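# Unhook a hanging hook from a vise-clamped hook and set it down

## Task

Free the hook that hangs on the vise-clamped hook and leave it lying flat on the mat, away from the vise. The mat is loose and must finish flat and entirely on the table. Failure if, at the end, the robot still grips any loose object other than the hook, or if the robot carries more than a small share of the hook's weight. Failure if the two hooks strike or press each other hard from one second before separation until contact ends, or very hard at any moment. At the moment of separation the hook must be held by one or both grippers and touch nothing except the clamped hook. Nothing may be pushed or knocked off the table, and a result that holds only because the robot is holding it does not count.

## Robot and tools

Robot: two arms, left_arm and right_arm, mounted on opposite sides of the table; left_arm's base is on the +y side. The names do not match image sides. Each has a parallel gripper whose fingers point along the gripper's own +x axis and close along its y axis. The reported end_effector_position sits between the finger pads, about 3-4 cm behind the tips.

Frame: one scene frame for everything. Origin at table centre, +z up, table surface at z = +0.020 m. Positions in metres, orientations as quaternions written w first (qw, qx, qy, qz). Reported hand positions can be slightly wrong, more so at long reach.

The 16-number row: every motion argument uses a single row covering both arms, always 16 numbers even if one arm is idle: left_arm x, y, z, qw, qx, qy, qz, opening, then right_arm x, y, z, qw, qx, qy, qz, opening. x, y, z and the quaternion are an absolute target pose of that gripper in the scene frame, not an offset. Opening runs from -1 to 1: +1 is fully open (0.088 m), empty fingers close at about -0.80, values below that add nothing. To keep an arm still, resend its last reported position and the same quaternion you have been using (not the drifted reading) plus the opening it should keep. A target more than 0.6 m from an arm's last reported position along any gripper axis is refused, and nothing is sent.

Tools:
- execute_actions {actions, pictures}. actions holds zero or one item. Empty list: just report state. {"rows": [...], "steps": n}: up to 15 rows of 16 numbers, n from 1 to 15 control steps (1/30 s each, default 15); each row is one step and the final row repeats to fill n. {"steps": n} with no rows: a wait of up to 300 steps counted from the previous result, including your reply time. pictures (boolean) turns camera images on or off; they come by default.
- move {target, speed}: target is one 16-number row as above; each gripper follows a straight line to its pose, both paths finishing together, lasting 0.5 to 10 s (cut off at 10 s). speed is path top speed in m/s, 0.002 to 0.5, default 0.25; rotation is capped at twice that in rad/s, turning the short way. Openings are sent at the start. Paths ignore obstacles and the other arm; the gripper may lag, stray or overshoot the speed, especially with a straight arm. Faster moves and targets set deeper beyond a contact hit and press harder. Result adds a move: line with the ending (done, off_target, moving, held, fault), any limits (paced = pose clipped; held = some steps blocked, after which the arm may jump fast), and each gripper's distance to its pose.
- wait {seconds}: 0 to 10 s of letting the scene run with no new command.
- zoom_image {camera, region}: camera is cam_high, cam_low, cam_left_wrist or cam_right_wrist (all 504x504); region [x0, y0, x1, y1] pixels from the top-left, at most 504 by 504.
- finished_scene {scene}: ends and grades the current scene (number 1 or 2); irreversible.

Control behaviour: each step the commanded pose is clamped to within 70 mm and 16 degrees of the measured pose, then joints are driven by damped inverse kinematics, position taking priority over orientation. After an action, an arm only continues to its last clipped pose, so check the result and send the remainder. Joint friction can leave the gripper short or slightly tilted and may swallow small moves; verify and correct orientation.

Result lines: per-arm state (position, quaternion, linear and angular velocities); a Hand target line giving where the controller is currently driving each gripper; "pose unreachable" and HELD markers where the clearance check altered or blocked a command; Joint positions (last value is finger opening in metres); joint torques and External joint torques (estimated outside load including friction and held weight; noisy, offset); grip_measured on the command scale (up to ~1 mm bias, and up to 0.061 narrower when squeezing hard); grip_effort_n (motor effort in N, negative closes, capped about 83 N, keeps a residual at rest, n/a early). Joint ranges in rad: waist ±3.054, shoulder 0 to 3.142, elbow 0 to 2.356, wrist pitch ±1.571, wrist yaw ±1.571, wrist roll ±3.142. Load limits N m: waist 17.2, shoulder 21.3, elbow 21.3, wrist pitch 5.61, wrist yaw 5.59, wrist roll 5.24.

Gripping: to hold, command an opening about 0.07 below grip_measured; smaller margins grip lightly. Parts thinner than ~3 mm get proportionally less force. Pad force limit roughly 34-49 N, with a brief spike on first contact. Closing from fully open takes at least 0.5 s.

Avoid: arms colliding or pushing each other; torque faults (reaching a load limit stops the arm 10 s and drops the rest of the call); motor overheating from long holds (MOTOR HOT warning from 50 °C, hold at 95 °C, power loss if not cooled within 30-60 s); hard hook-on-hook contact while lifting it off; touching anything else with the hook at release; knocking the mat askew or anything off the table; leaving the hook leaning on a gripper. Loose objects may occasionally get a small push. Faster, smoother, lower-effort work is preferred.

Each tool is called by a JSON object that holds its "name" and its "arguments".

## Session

{"name": "execute_actions", "arguments": {"actions": []}}

Scene clock: 0.00 s of 4400.00 s.
left_arm: end_effector_position=(+0.0172, +0.1761, +0.1736) grip_measured=+0.330 grip_effort_n=n/a end_effector_quat_wxyz=(+0.586, +0.068, +0.231, -0.774) end_effector_velocity=(+0.002, +0.002, -0.006) end_effector_angular_velocity=(+0.023, -0.011, +0.007) | right_arm: end_effector_position=(+0.1888, -0.3964, +0.2931) grip_measured=+0.983 grip_effort_n=n/a end_effector_quat_wxyz=(+0.688, -0.620, +0.346, -0.147) end_effector_velocity=(-0.001, -0.006, +0.002) end_effector_angular_velocity=(-0.022, +0.013, -0.008)
Joint positions: left_arm=[-0.7    1.565  0.251  0.916 -0.254 -0.411  0.055] | right_arm=[-0.73   1.853  1.366 -0.736  1.253 -0.373  0.087]
Joint velocities: left_arm=[-0.002  0.002 -0.002 -0.022 -0.007 -0.007 -0.   ] | right_arm=[-0.007 -0.007 -0.002 -0.022  0.007 -0.007  0.   ]
Joint torques (N m, as the arm reports them, + toward a larger angle): no reading
External joint torques (N m, as the arm's controller estimates them; a push from outside toward a larger angle lowers the number): no reading
Motor temperatures (°C, as the motors report them): left_arm=[29 31 31 30 28 28] | right_arm=[30 31 32 29 29 27]
Heat: left arm: hottest shoulder 31 °C (+0.0 °C/min); right arm: hottest elbow 32 °C (+0.0 °C/min).
Hand target (left_arm): +0.017, +0.176, +0.174; -0.586, -0.068, -0.231, +0.774
Hand target (right_arm): +0.189, -0.396, +0.293; +0.688, -0.620, +0.346, -0.147

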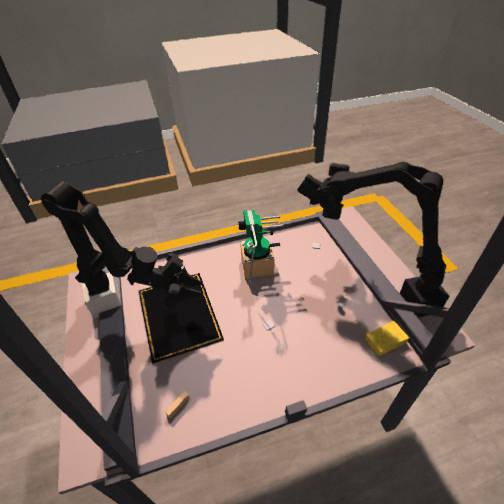

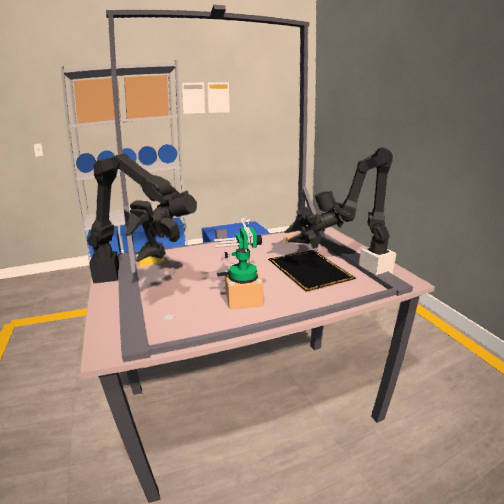

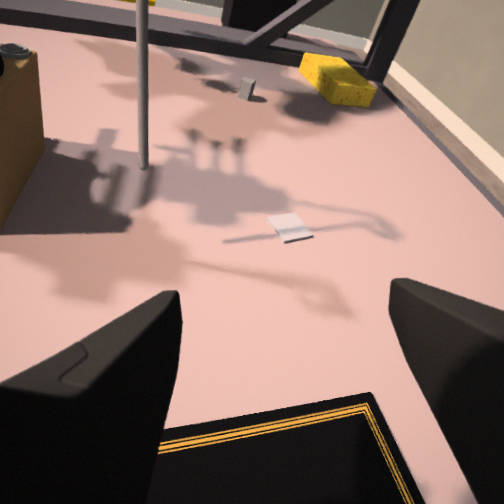

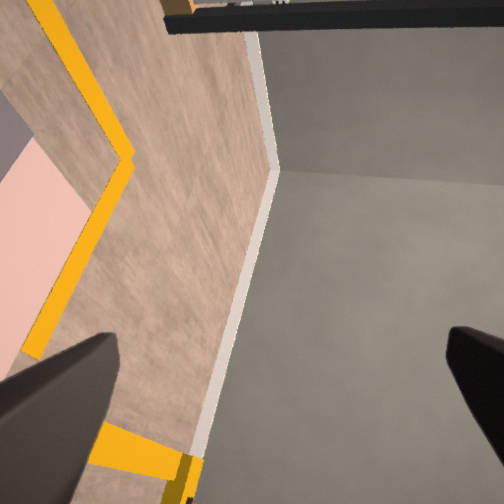

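{"name": "move", "arguments": {"target": [0.042, 0.09, 0.22, 0.7071, 0.0, 0.0, -0.7071, 0.2, 0.03, -0.085, 0.375, 0.641, -0.299, 0.299, 0.641, 1.0], "speed": 0.2}}

Scene clock: 5.33 s of 4400.00 s.
left_arm: end_effector_position=(+0.0398, +0.0907, +0.2224) grip_measured=+0.203 grip_effort_n=-15.6 end_effector_quat_wxyz=(+0.704, -0.003, +0.000, -0.710) end_effector_velocity=(+0.000, +0.001, -0.003) end_effector_angular_velocity=(+0.010, -0.028, +0.005) | right_arm: end_effector_position=(+0.0319, -0.0874, +0.3763) grip_measured=+0.983 grip_effort_n=3.5 end_effector_quat_wxyz=(+0.644, -0.297, +0.300, +0.638) end_effector_velocity=(+0.000, +0.000, +0.006) end_effector_angular_velocity=(+0.013, -0.006, +0.007)
Joint positions: left_arm=[-0.625  1.951  0.476  1.48  -0.526 -0.002  0.049] | right_arm=[-0.44   2.1    2.306 -1.15  -0.334 -0.425  0.087]
Joint velocities: left_arm=[-0.002  0.002 -0.002 -0.007 -0.007  0.022  0.   ] | right_arm=[-0.002  0.002  0.022 -0.007 -0.007 -0.007  0.   ]
Joint torques (N m, as the arm reports them, + toward a larger angle): left_arm=[ 0.25 -5.31  4.66  2.07 -0.21  0.12] | right_arm=[ 0.32 -8.14  9.58  1.5  -0.22 -0.06]
External joint torques (N m, as the arm's controller estimates them; a push from outside toward a larger angle lowers the number): left_arm=[ 0.25  1.27  1.01  0.35 -0.21  0.11] | right_arm=[ 0.33  1.99  3.33  0.19 -0.01 -0.06]
Motor temperatures (°C, as the motors report them): left_arm=[29 31 31 31 28 28] | right_arm=[30 32 33 29 29 27]
Heat: left arm: hottest shoulder 31 °C (+0.0 °C/min); right arm: hottest elbow 33 °C (+11.2 °C/min).
Hand target (left_arm): +0.041, +0.089, +0.220; +0.707, +0.001, -0.001, -0.707
Hand target (right_arm): +0.032, -0.084, +0.374; +0.641, -0.298, +0.300, +0.640
Off the commanded pose (left_arm): 0.003 m, 1 deg.
Off the commanded pose (right_arm): 0.003 m, 1 deg.
move: done

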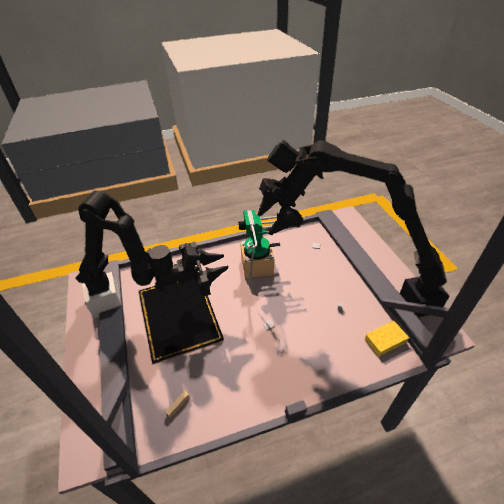

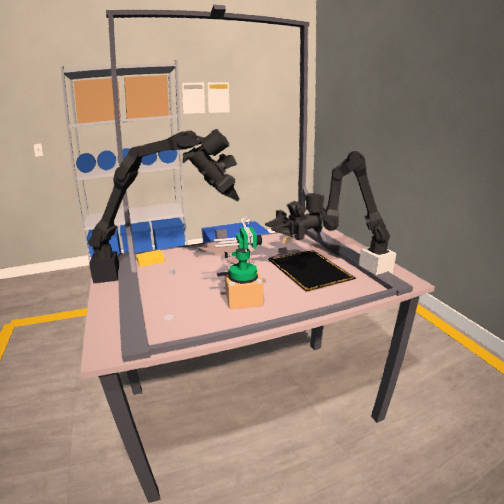

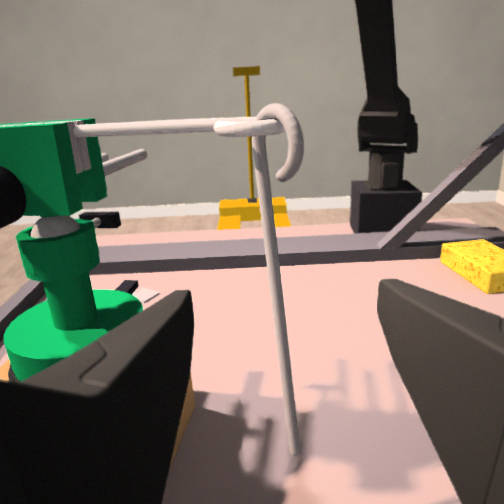

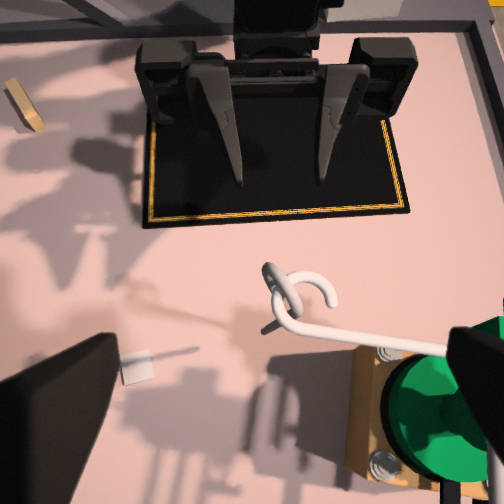

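{"name": "zoom_image", "arguments": {"camera": "cam_right_wrist", "region": [240, 240, 400, 400]}}

{"name": "zoom_image", "arguments": {"camera": "cam_left_wrist", "region": [200, 80, 320, 200]}}

Region (240, 240, 400, 400) of cam_right_wrist's 504x504 image, scaled by 3.150, with more detail than that image has.

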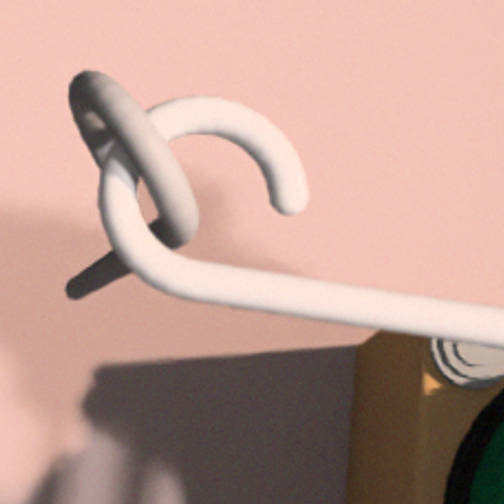

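Region (200, 80, 320, 200) of cam_left_wrist's 504x504 image, scaled by 4.200, with more detail than that image has.

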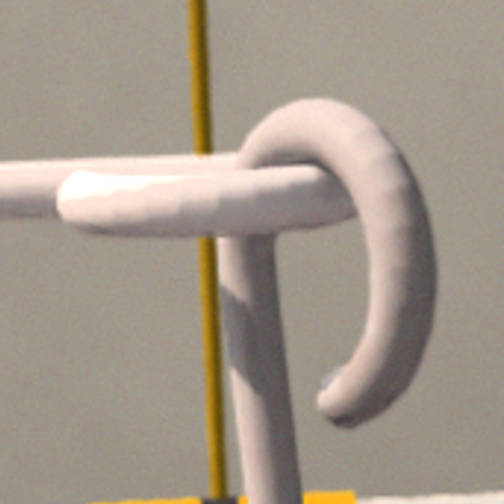

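{"name": "move", "arguments": {"target": [0.0626, 0.0375, 0.188, 0.5581, -0.0341, 0.0506, -0.8274, 0.2, 0.03, -0.085, 0.375, 0.641, -0.299, 0.299, 0.641, 1.0], "speed": 0.12}}

Scene clock: 9.63 s of 4400.00 s.
left_arm: end_effector_position=(+0.0620, +0.0393, +0.1916) grip_measured=+0.203 grip_effort_n=-16.0 end_effector_quat_wxyz=(+0.559, -0.037, +0.047, -0.827) end_effector_velocity=(-0.000, -0.001, -0.003) end_effector_angular_velocity=(+0.015, +0.019, -0.005) | right_arm: end_effector_position=(+0.0312, -0.0869, +0.3762) grip_measured=+0.983 grip_effort_n=3.5 end_effector_quat_wxyz=(+0.643, -0.297, +0.300, +0.639) end_effector_velocity=(-0.003, -0.001, +0.000) end_effector_angular_velocity=(+0.003, +0.014, +0.016)
Joint positions: left_arm=[-0.293  2.162  0.611  1.559  0.18  -0.121  0.049] | right_arm=[-0.439  2.101  2.309 -1.152 -0.335 -0.425  0.087]
Joint velocities: left_arm=[ 0.002  0.007  0.007 -0.007  0.007 -0.022 -0.   ] | right_arm=[-0.002 -0.002 -0.002 -0.007 -0.022 -0.007 -0.   ]
Joint torques (N m, as the arm reports them, + toward a larger angle): left_arm=[ 0.14 -6.34  4.29  2.17  0.15 -0.1 ] | right_arm=[ 0.19 -8.75  8.77  1.46 -0.24 -0.12]
External joint torques (N m, as the arm's controller estimates them; a push from outside toward a larger angle lowers the number): left_arm=[ 0.13  1.33  0.97  0.37  0.15 -0.12] | right_arm=[ 0.16  1.36  2.56  0.17 -0.01 -0.12]
Motor temperatures (°C, as the motors report them): left_arm=[29 32 32 32 28 28] | right_arm=[30 33 34 29 29 27]
Heat: left arm: hottest shoulder 32 °C (+6.2 °C/min); right arm: hottest elbow 34 °C (+12.5 °C/min).
Hand target (left_arm): +0.063, +0.038, +0.187; -0.558, +0.036, -0.052, +0.827
Hand target (right_arm): +0.030, -0.085, +0.375; +0.641, -0.299, +0.299, +0.641
Off the commanded pose (left_arm): 0.004 m, 1 deg.
Off the commanded pose (right_arm): 0.003 m, 0 deg.
move: done

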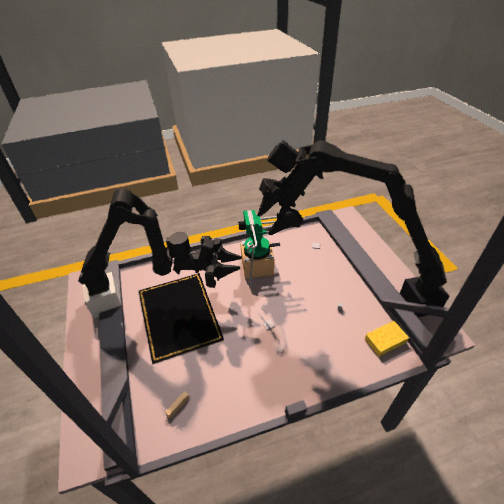

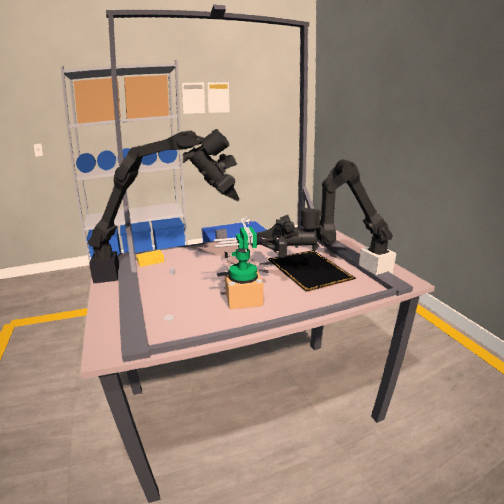

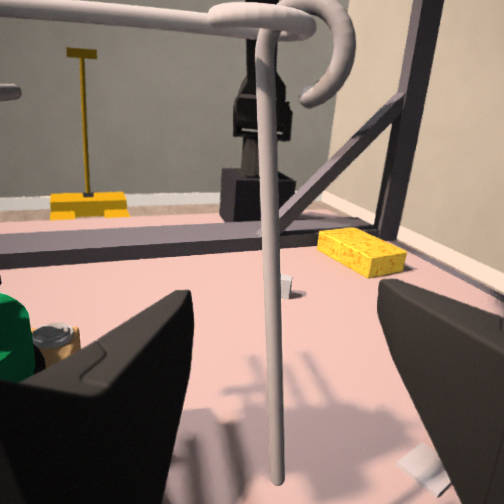

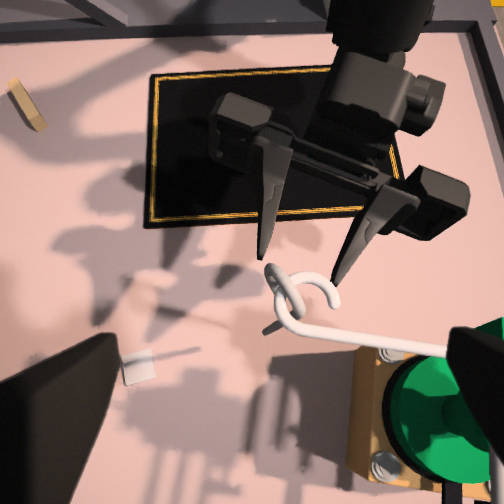

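{"name": "move", "arguments": {"target": [0.049, -0.002, 0.188, 0.5581, -0.0341, 0.0506, -0.8274, -0.1, 0.03, -0.085, 0.375, 0.641, -0.299, 0.299, 0.641, 1.0], "speed": 0.05}}

{"name": "zoom_image", "arguments": {"camera": "cam_right_wrist", "region": [220, 230, 380, 390]}}

Scene clock: 11.67 s of 4400.00 s.
left_arm: end_effector_position=(+0.0504, -0.0009, +0.1935) grip_measured=-0.097 grip_effort_n=-15.6 end_effector_quat_wxyz=(+0.557, -0.038, +0.046, -0.828) end_effector_velocity=(-0.000, -0.001, -0.002) end_effector_angular_velocity=(+0.004, -0.008, +0.005) | right_arm: end_effector_position=(+0.0312, -0.0869, +0.3762) grip_measured=+0.983 grip_effort_n=3.5 end_effector_quat_wxyz=(+0.643, -0.297, +0.300, +0.639) end_effector_velocity=(-0.005, -0.003, +0.000) end_effector_angular_velocity=(-0.012, +0.009, +0.012)
Joint positions: left_arm=[-0.301  2.219  0.792  1.438  0.176 -0.122  0.034] | right_arm=[-0.439  2.101  2.309 -1.152 -0.335 -0.425  0.087]
Joint velocities: left_arm=[-0.002  0.002  0.002 -0.007 -0.007  0.007 -0.   ] | right_arm=[ 0.002 -0.007 -0.002 -0.022 -0.007 -0.007 -0.   ]
Joint torques (N m, as the arm reports them, + toward a larger angle): left_arm=[-0.46 -7.28  5.09  1.92 -0.2   0.01] | right_arm=[ 0.25 -9.07  8.88  1.46 -0.2  -0.1 ]
External joint torques (N m, as the arm's controller estimates them; a push from outside toward a larger angle lowers the number): left_arm=[-0.41  1.49  1.09  0.1  -0.2  -0.01] | right_arm=[ 0.22  1.13  2.62  0.16  0.03 -0.1 ]
Motor temperatures (°C, as the motors report them): left_arm=[29 32 32 32 28 28] | right_arm=[30 33 34 30 29 27]
Heat: left arm: hottest shoulder 32 °C (+5.1 °C/min); right arm: hottest elbow 34 °C (+10.3 °C/min).
Hand target (left_arm): +0.049, -0.002, +0.188; -0.558, +0.034, -0.051, +0.828
Hand target (right_arm): +0.030, -0.085, +0.375; +0.641, -0.299, +0.299, +0.641
Off the commanded pose (left_arm): 0.006 m, 1 deg.
Off the commanded pose (right_arm): 0.003 m, 0 deg.
move: done

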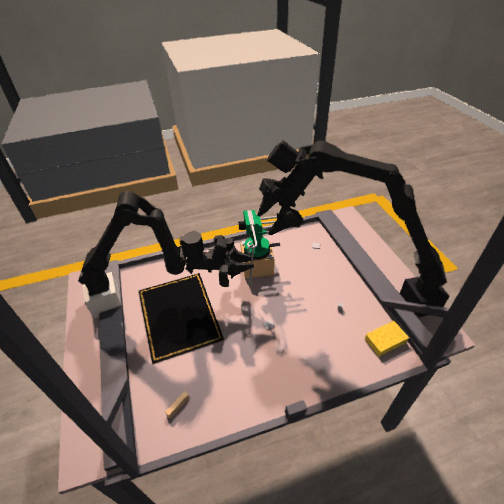

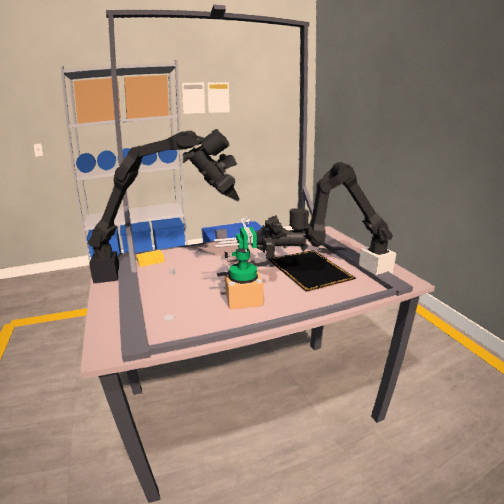

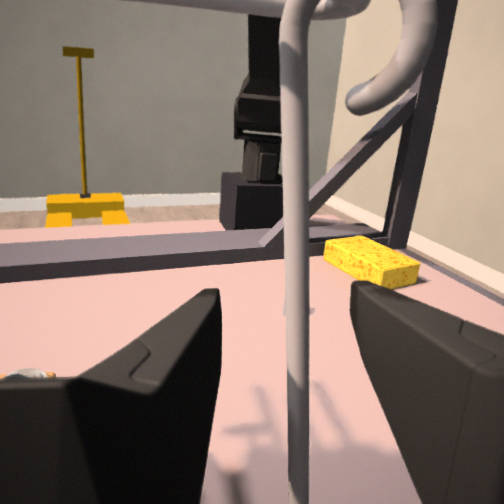

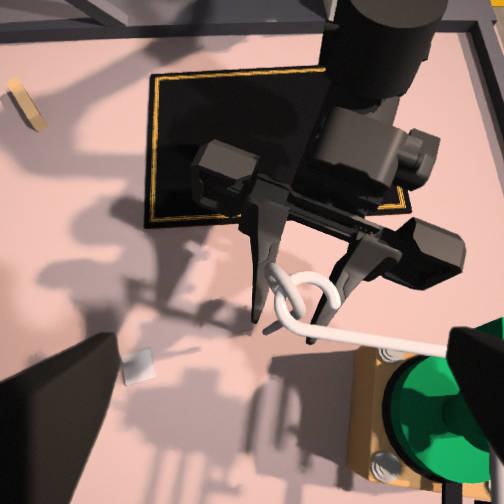

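Region (220, 230, 380, 390) of cam_right_wrist's 504x504 image, scaled by 3.150, with more detail than that image has.

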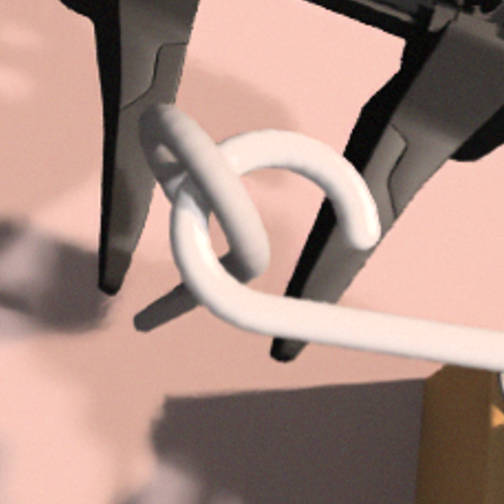

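{"name": "move", "arguments": {"target": [0.0462, -0.0035, 0.188, 0.5581, -0.0341, 0.0506, -0.8274, -0.5, 0.03, -0.085, 0.375, 0.641, -0.299, 0.299, 0.641, 1.0], "speed": 0.02}}

{"name": "zoom_image", "arguments": {"camera": "cam_right_wrist", "region": [220, 230, 380, 390]}}

Scene clock: 13.43 s of 4400.00 s.
left_arm: end_effector_position=(+0.0477, -0.0026, +0.1937) grip_measured=-0.496 grip_effort_n=-15.6 end_effector_quat_wxyz=(+0.557, -0.038, +0.047, -0.828) end_effector_velocity=(-0.002, +0.001, -0.009) end_effector_angular_velocity=(+0.028, -0.014, +0.000) | right_arm: end_effector_position=(+0.0311, -0.0870, +0.3762) grip_measured=+0.983 grip_effort_n=3.5 end_effector_quat_wxyz=(+0.643, -0.297, +0.300, +0.639) end_effector_velocity=(-0.001, -0.002, -0.000) end_effector_angular_velocity=(-0.003, +0.004, +0.007)
Joint positions: left_arm=[-0.308  2.221  0.802  1.431  0.169 -0.122  0.015] | right_arm=[-0.439  2.101  2.309 -1.152 -0.335 -0.425  0.087]
Joint velocities: left_arm=[-0.007  0.007 -0.002 -0.022 -0.007  0.007 -0.   ] | right_arm=[-0.002 -0.002 -0.002 -0.007 -0.007 -0.007  0.   ]
Joint torques (N m, as the arm reports them, + toward a larger angle): left_arm=[-0.48 -7.38  5.03  1.93 -0.21  0.02] | right_arm=[ 0.26 -8.98  8.84  1.48 -0.21 -0.15]
External joint torques (N m, as the arm's controller estimates them; a push from outside toward a larger angle lowers the number): left_arm=[-0.41  1.43  0.99  0.11 -0.21  0.  ] | right_arm=[ 0.27  1.2   2.59  0.18  0.01 -0.15]
Motor temperatures (°C, as the motors report them): left_arm=[29 33 32 32 28 28] | right_arm=[30 33 34 30 29 27]
Heat: left arm: hottest shoulder 33 °C (+8.9 °C/min); right arm: hottest elbow 34 °C (+8.9 °C/min).
Hand target (left_arm): +0.046, -0.003, +0.188; -0.558, +0.034, -0.051, +0.827
Hand target (right_arm): +0.030, -0.085, +0.375; +0.641, -0.299, +0.299, +0.641
Off the commanded pose (left_arm): 0.006 m, 1 deg.
Off the commanded pose (right_arm): 0.003 m, 0 deg.
move: done

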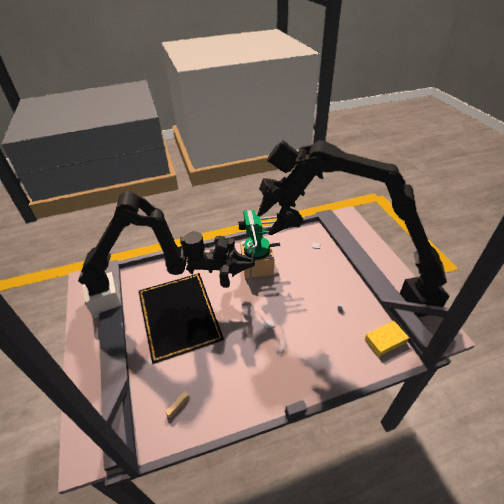

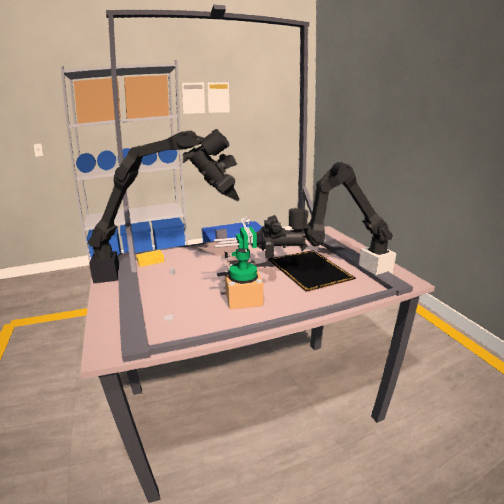

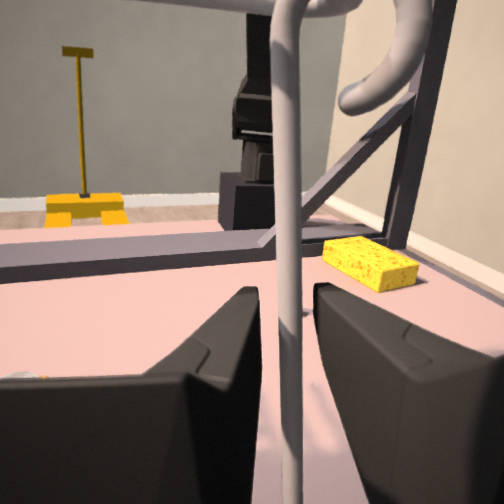

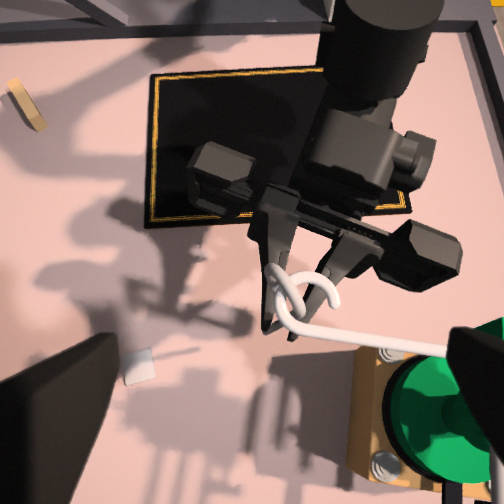

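Region (220, 230, 380, 390) of cam_right_wrist's 504x504 image, scaled by 3.150, with more detail than that image has.

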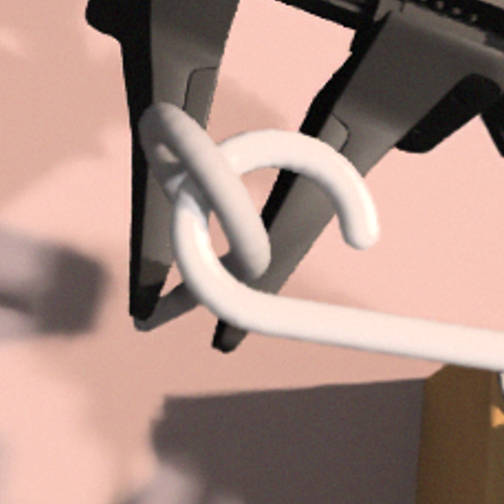

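{"name": "execute_actions", "arguments": {"actions": []}}

Scene clock: 15.50 s of 4400.00 s.
left_arm: end_effector_position=(+0.0475, -0.0027, +0.1937) grip_measured=-0.497 grip_effort_n=-15.6 end_effector_quat_wxyz=(+0.557, -0.038, +0.047, -0.828) end_effector_velocity=(+0.002, -0.000, -0.001) end_effector_angular_velocity=(+0.004, -0.008, +0.020) | right_arm: end_effector_position=(+0.0311, -0.0870, +0.3762) grip_measured=+0.983 grip_effort_n=3.5 end_effector_quat_wxyz=(+0.643, -0.297, +0.300, +0.639) end_effector_velocity=(-0.003, -0.001, -0.000) end_effector_angular_velocity=(-0.003, +0.004, +0.012)
Joint positions: left_arm=[-0.308  2.222  0.803  1.431  0.169 -0.122  0.015] | right_arm=[-0.439  2.101  2.309 -1.152 -0.335 -0.425  0.087]
Joint velocities: left_arm=[-0.002 -0.002 -0.002 -0.007 -0.022  0.007 -0.   ] | right_arm=[ 0.002 -0.002 -0.002 -0.007 -0.007 -0.007 -0.   ]
Joint torques (N m, as the arm reports them, + toward a larger angle): left_arm=[-0.46 -7.35  5.04  1.9  -0.2   0.02] | right_arm=[ 0.29 -8.76  8.68  1.45 -0.24 -0.1 ]
External joint torques (N m, as the arm's controller estimates them; a push from outside toward a larger angle lowers the number): left_arm=[-0.47  1.46  1.    0.08 -0.2   0.  ] | right_arm=[ 0.22  1.42  2.44  0.17 -0.02 -0.1 ]
Motor temperatures (°C, as the motors report them): left_arm=[29 33 32 32 28 28] | right_arm=[30 34 35 30 29 27]
Heat: left arm: hottest shoulder 33 °C (+7.7 °C/min); right arm: hottest elbow 35 °C (+11.6 °C/min).
Hand target (left_arm): +0.046, -0.003, +0.188; -0.558, +0.034, -0.051, +0.828
Hand target (right_arm): +0.030, -0.085, +0.375; +0.641, -0.299, +0.299, +0.641
Off the commanded pose (left_arm): 0.006 m, 1 deg.
Off the commanded pose (right_arm): 0.003 m, 0 deg.
Steps of this call (steps 1 to 62: nothing new was sent). Readings (end_effector_position):
1: left_arm (+0.0477, -0.0027, +0.1937) | right_arm (+0.0311, -0.0870, +0.3762)
2: left_arm (+0.0477, -0.0026, +0.1936) | right_arm (+0.0311, -0.0870, +0.3762)
4: left_arm (+0.0477, -0.0026, +0.1936) | right_arm (+0.0311, -0.0870, +0.3762)
8: left_arm (+0.0477, -0.0028, +0.1937) | right_arm (+0.0311, -0.0870, +0.3762)
62: the state above

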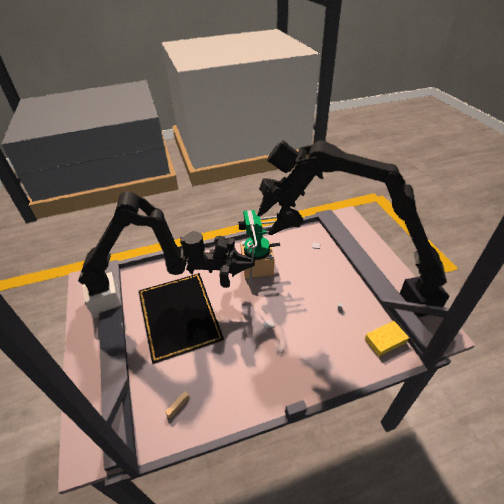

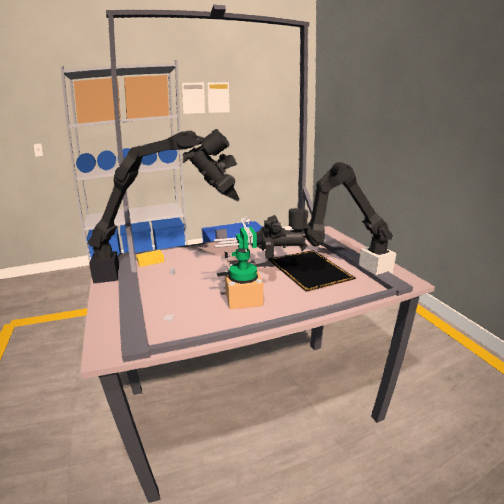

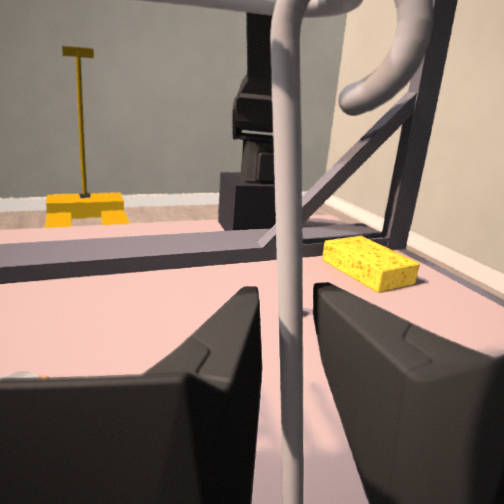

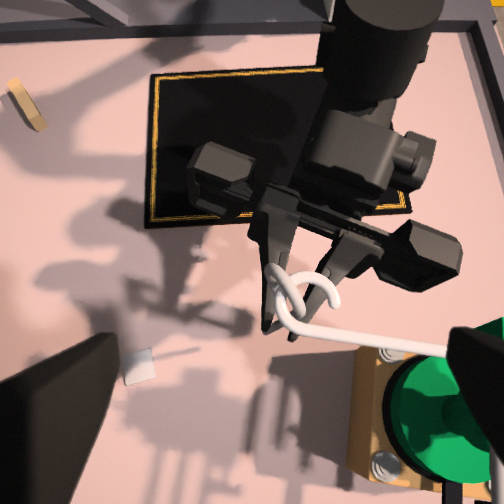

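{"name": "move", "arguments": {"target": [0.0462,-0.0035,0.188,0.5581,-0.0341,0.0506,-0.8274,-0.8,0.03,-0.085,0.375,0.641,-0.299,0.299,0.641,1.0], "speed": 0.01}}

Scene clock: 17.40 s of 4400.00 s.
left_arm: end_effector_position=(+0.0475, -0.0027, +0.1937) grip_measured=-0.714 grip_effort_n=-83.5 end_effector_quat_wxyz=(+0.557, -0.038, +0.047, -0.828) end_effector_velocity=(-0.000, +0.000, -0.001) end_effector_angular_velocity=(+0.010, +0.005, +0.005) | right_arm: end_effector_position=(+0.0311, -0.0870, +0.3762) grip_measured=+0.983 grip_effort_n=3.5 end_effector_quat_wxyz=(+0.643, -0.297, +0.300, +0.639) end_effector_velocity=(-0.002, +0.001, +0.002) end_effector_angular_velocity=(+0.015, -0.003, +0.027)
Joint positions: left_arm=[-0.308  2.222  0.803  1.431  0.169 -0.122  0.004] | right_arm=[-0.439  2.101  2.309 -1.152 -0.335 -0.425  0.087]
Joint velocities: left_arm=[-0.002 -0.002 -0.002 -0.007 -0.007 -0.007 -0.   ] | right_arm=[-0.002 -0.002 -0.002  0.007 -0.022 -0.022 -0.   ]
Joint torques (N m, as the arm reports them, + toward a larger angle): left_arm=[-0.42 -7.36  5.08  1.93 -0.21  0.01] | right_arm=[ 0.33 -8.99  8.7   1.5  -0.21 -0.14]
External joint torques (N m, as the arm's controller estimates them; a push from outside toward a larger angle lowers the number): left_arm=[-0.42  1.4   1.06  0.12 -0.21  0.  ] | right_arm=[ 0.33  1.03  2.51  0.2   0.   -0.15]
Motor temperatures (°C, as the motors report them): left_arm=[29 33 32 33 28 28] | right_arm=[30 34 35 30 29 27]
Heat: left arm: hottest shoulder 33 °C (+6.9 °C/min); right arm: hottest elbow 35 °C (+10.3 °C/min).
Hand target (left_arm): +0.046, -0.003, +0.188; -0.558, +0.034, -0.051, +0.828
Hand target (right_arm): +0.030, -0.085, +0.375; +0.641, -0.299, +0.299, +0.641
Off the commanded pose (left_arm): 0.006 m, 1 deg.
Off the commanded pose (right_arm): 0.003 m, 0 deg.
move: done

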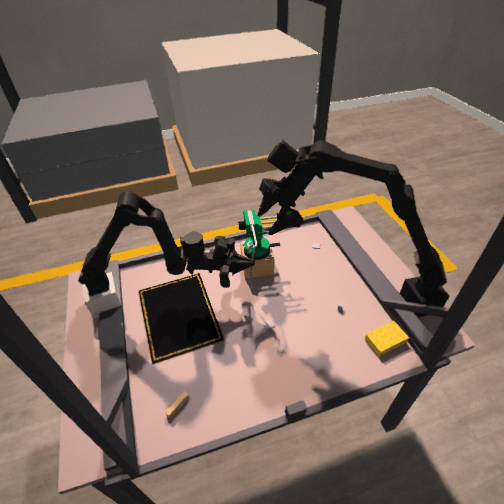

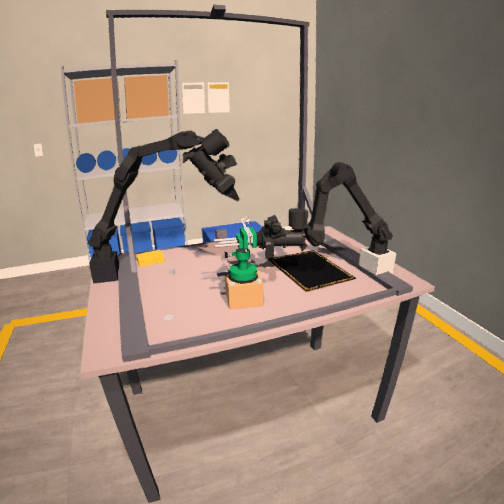

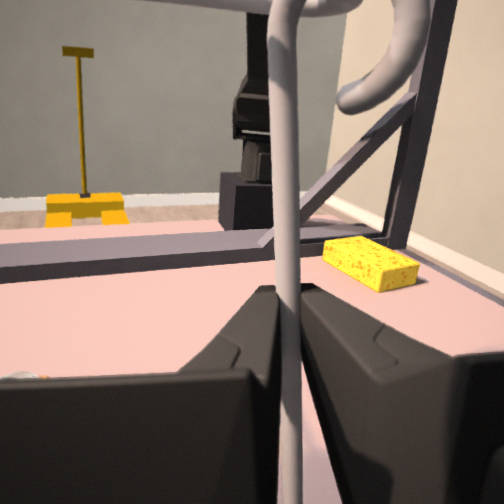

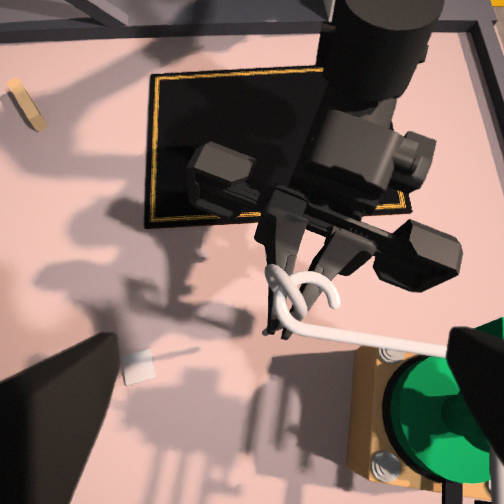

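Lift ~6 mm.

{"name": "move", "arguments": {"target": [0.0462,-0.0035,0.2025,0.5581,-0.0341,0.0506,-0.8274,-0.8,0.03,-0.085,0.375,0.641,-0.299,0.299,0.641,1.0], "speed": 0.008}}

{"name": "zoom_image", "arguments": {"camera": "cam_right_wrist", "region": [230, 230, 370, 370]}}

Scene clock: 19.23 s of 4400.00 s.
left_arm: end_effector_position=(+0.0474, -0.0033, +0.1976) grip_measured=-0.714 grip_effort_n=-83.5 end_effector_quat_wxyz=(+0.558, -0.030, +0.054, -0.828) end_effector_velocity=(-0.000, +0.000, +0.001) end_effector_angular_velocity=(+0.011, +0.020, +0.005) | right_arm: end_effector_position=(+0.0310, -0.0869, +0.3762) grip_measured=+0.983 grip_effort_n=3.5 end_effector_quat_wxyz=(+0.643, -0.297, +0.300, +0.639) end_effector_velocity=(-0.001, -0.003, +0.003) end_effector_angular_velocity=(+0.007, +0.012, +0.011)
Joint positions: left_arm=[-0.308  2.188  0.803  1.376  0.169 -0.122  0.004] | right_arm=[-0.438  2.101  2.309 -1.152 -0.335 -0.425  0.087]
Joint velocities: left_arm=[-0.002 -0.007 -0.002 -0.007 -0.007 -0.022 -0.   ] | right_arm=[-0.007 -0.007 -0.002 -0.007 -0.022 -0.007 -0.   ]
Joint torques (N m, as the arm reports them, + toward a larger angle): left_arm=[ -0.43 -10.1    4.81   2.07  -0.2    0.  ] | right_arm=[ 0.19 -8.9   8.85  1.51 -0.19 -0.11]
External joint torques (N m, as the arm's controller estimates them; a push from outside toward a larger angle lowers the number): left_arm=[-0.43 -1.3   0.59  0.24 -0.2  -0.02] | right_arm=[ 0.16  1.3   2.59  0.21  0.03 -0.11]
Motor temperatures (°C, as the motors report them): left_arm=[29 34 32 33 28 28] | right_arm=[30 34 35 30 29 27]
Heat: left arm: hottest shoulder 34 °C (+9.4 °C/min); right arm: hottest elbow 35 °C (+9.4 °C/min).
Hand target (left_arm): +0.046, -0.004, +0.203; -0.558, +0.034, -0.051, +0.828
Hand target (right_arm): +0.030, -0.085, +0.375; +0.641, -0.299, +0.299, +0.641
Off the commanded pose (left_arm): 0.005 m, 1 deg.
Off the commanded pose (right_arm): 0.002 m, 0 deg.
move: done

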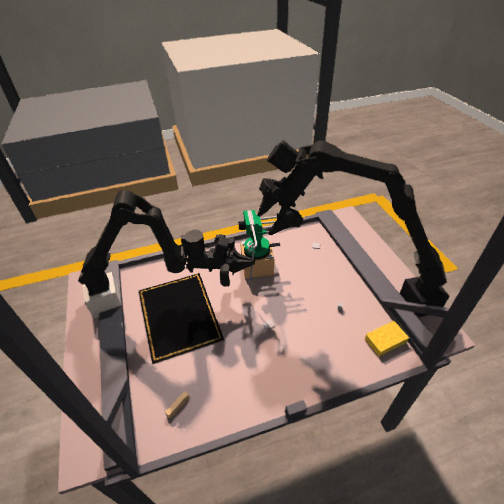

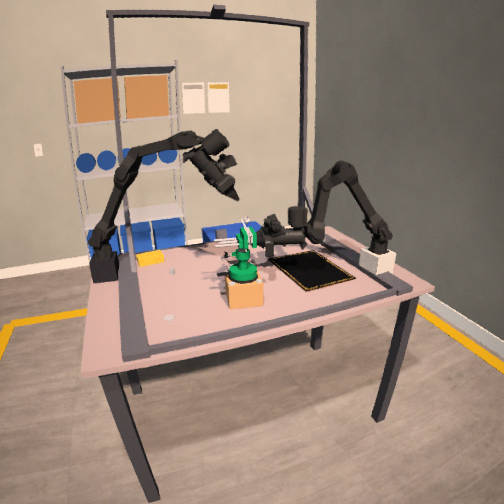

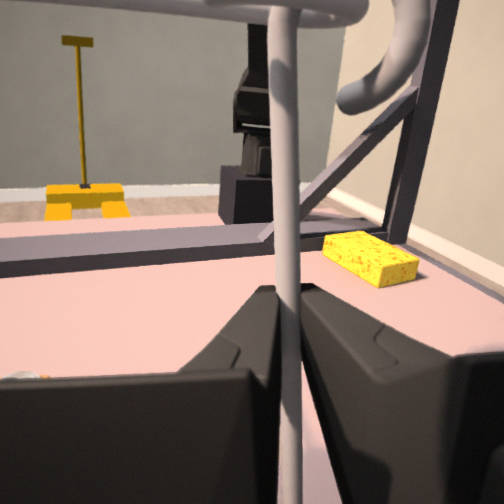

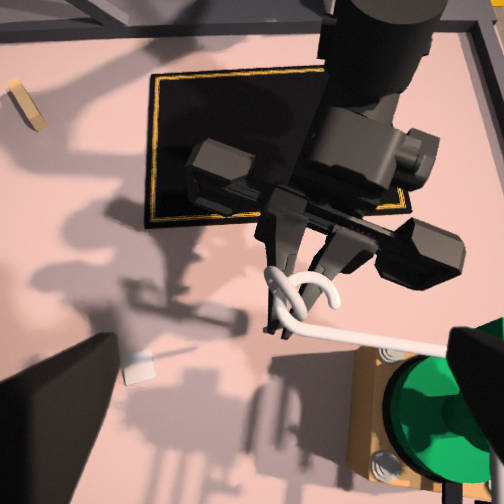

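Region (230, 230, 370, 370) of cam_right_wrist's 504x504 image, scaled by 3.600, with more detail than that image has.

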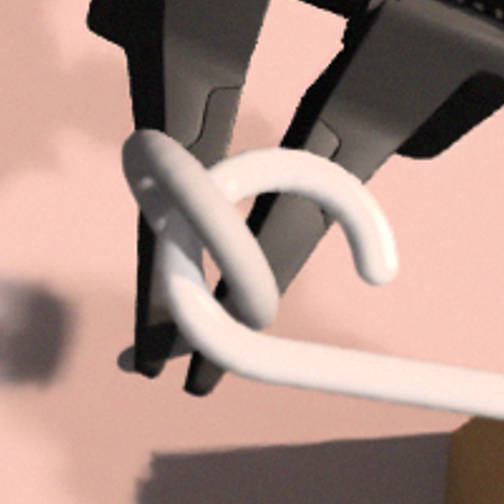

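{"name": "move", "arguments": {"target": [0.049,0.004,0.205,0.5581,-0.0341,0.0506,-0.8274,-0.8,0.03,-0.085,0.375,0.641,-0.299,0.299,0.641,1.0], "speed": 0.006}}

{"name": "zoom_image", "arguments": {"camera": "cam_right_wrist", "region": [230, 230, 370, 370]}}

Scene clock: 25.30 s of 4400.00 s.
left_arm: end_effector_position=(+0.0487, +0.0024, +0.2020) grip_measured=-0.714 grip_effort_n=-83.5 end_effector_quat_wxyz=(+0.558, -0.032, +0.052, -0.828) end_effector_velocity=(-0.000, +0.000, -0.001) end_effector_angular_velocity=(+0.004, -0.008, +0.005) | right_arm: end_effector_position=(+0.0310, -0.0869, +0.3762) grip_measured=+0.983 grip_effort_n=3.5 end_effector_quat_wxyz=(+0.643, -0.297, +0.300, +0.639) end_effector_velocity=(-0.001, -0.001, -0.001) end_effector_angular_velocity=(-0.009, -0.006, +0.004)
Joint positions: left_arm=[-0.308  2.164  0.775  1.383  0.169 -0.122  0.004] | right_arm=[-0.438  2.101  2.309 -1.152 -0.335 -0.425  0.087]
Joint velocities: left_arm=[-0.002 -0.002 -0.002 -0.007 -0.007  0.007  0.   ] | right_arm=[ 0.002 -0.002 -0.002 -0.007  0.007 -0.007  0.   ]
Joint torques (N m, as the arm reports them, + toward a larger angle): left_arm=[-0.1  -9.85  3.88  2.31 -0.09  0.02] | right_arm=[ 0.22 -8.97  8.78  1.49 -0.25 -0.15]
External joint torques (N m, as the arm's controller estimates them; a push from outside toward a larger angle lowers the number): left_arm=[-0.1  -1.24 -0.32  0.48 -0.09  0.  ] | right_arm=[ 0.14  1.08  2.61  0.21 -0.02 -0.15]
Motor temperatures (°C, as the motors report them): left_arm=[29 36 32 34 28 28] | right_arm=[30 36 36 30 29 27]
Heat: left arm: hottest shoulder 36 °C (+11.9 °C/min); right arm: hottest shoulder 36 °C (+9.5 °C/min).
Hand target (left_arm): +0.049, +0.004, +0.205; -0.558, +0.034, -0.051, +0.827
Hand target (right_arm): +0.030, -0.085, +0.375; +0.641, -0.299, +0.299, +0.641
Off the commanded pose (left_arm): 0.003 m, 0 deg.
Off the commanded pose (right_arm): 0.002 m, 0 deg.
After step 90, 1.07 s passed at rest.
move: done

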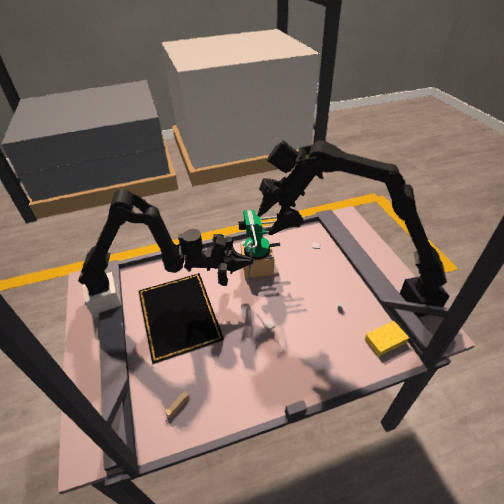

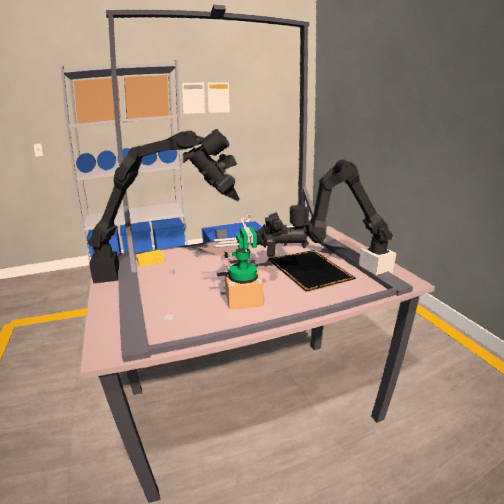

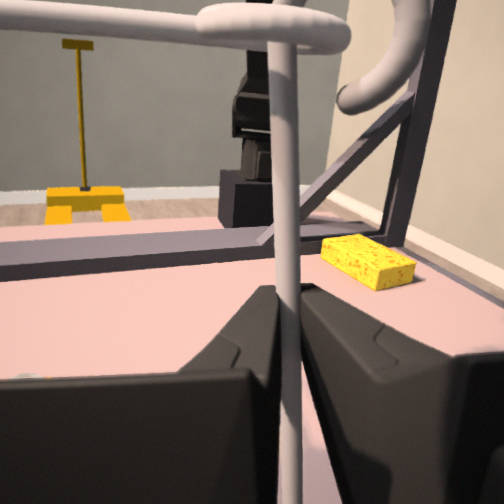

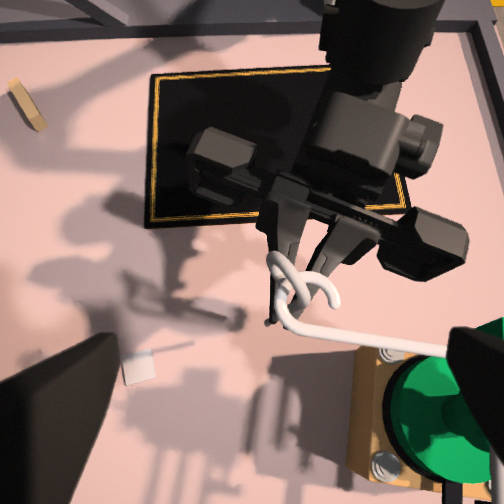

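Region (230, 230, 370, 370) of cam_right_wrist's 504x504 image, scaled by 3.600, with more detail than that image has.

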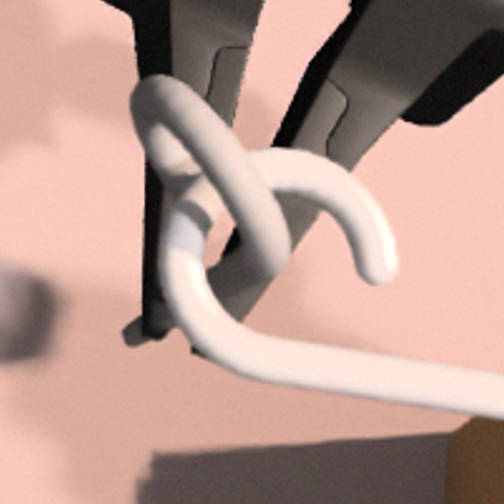

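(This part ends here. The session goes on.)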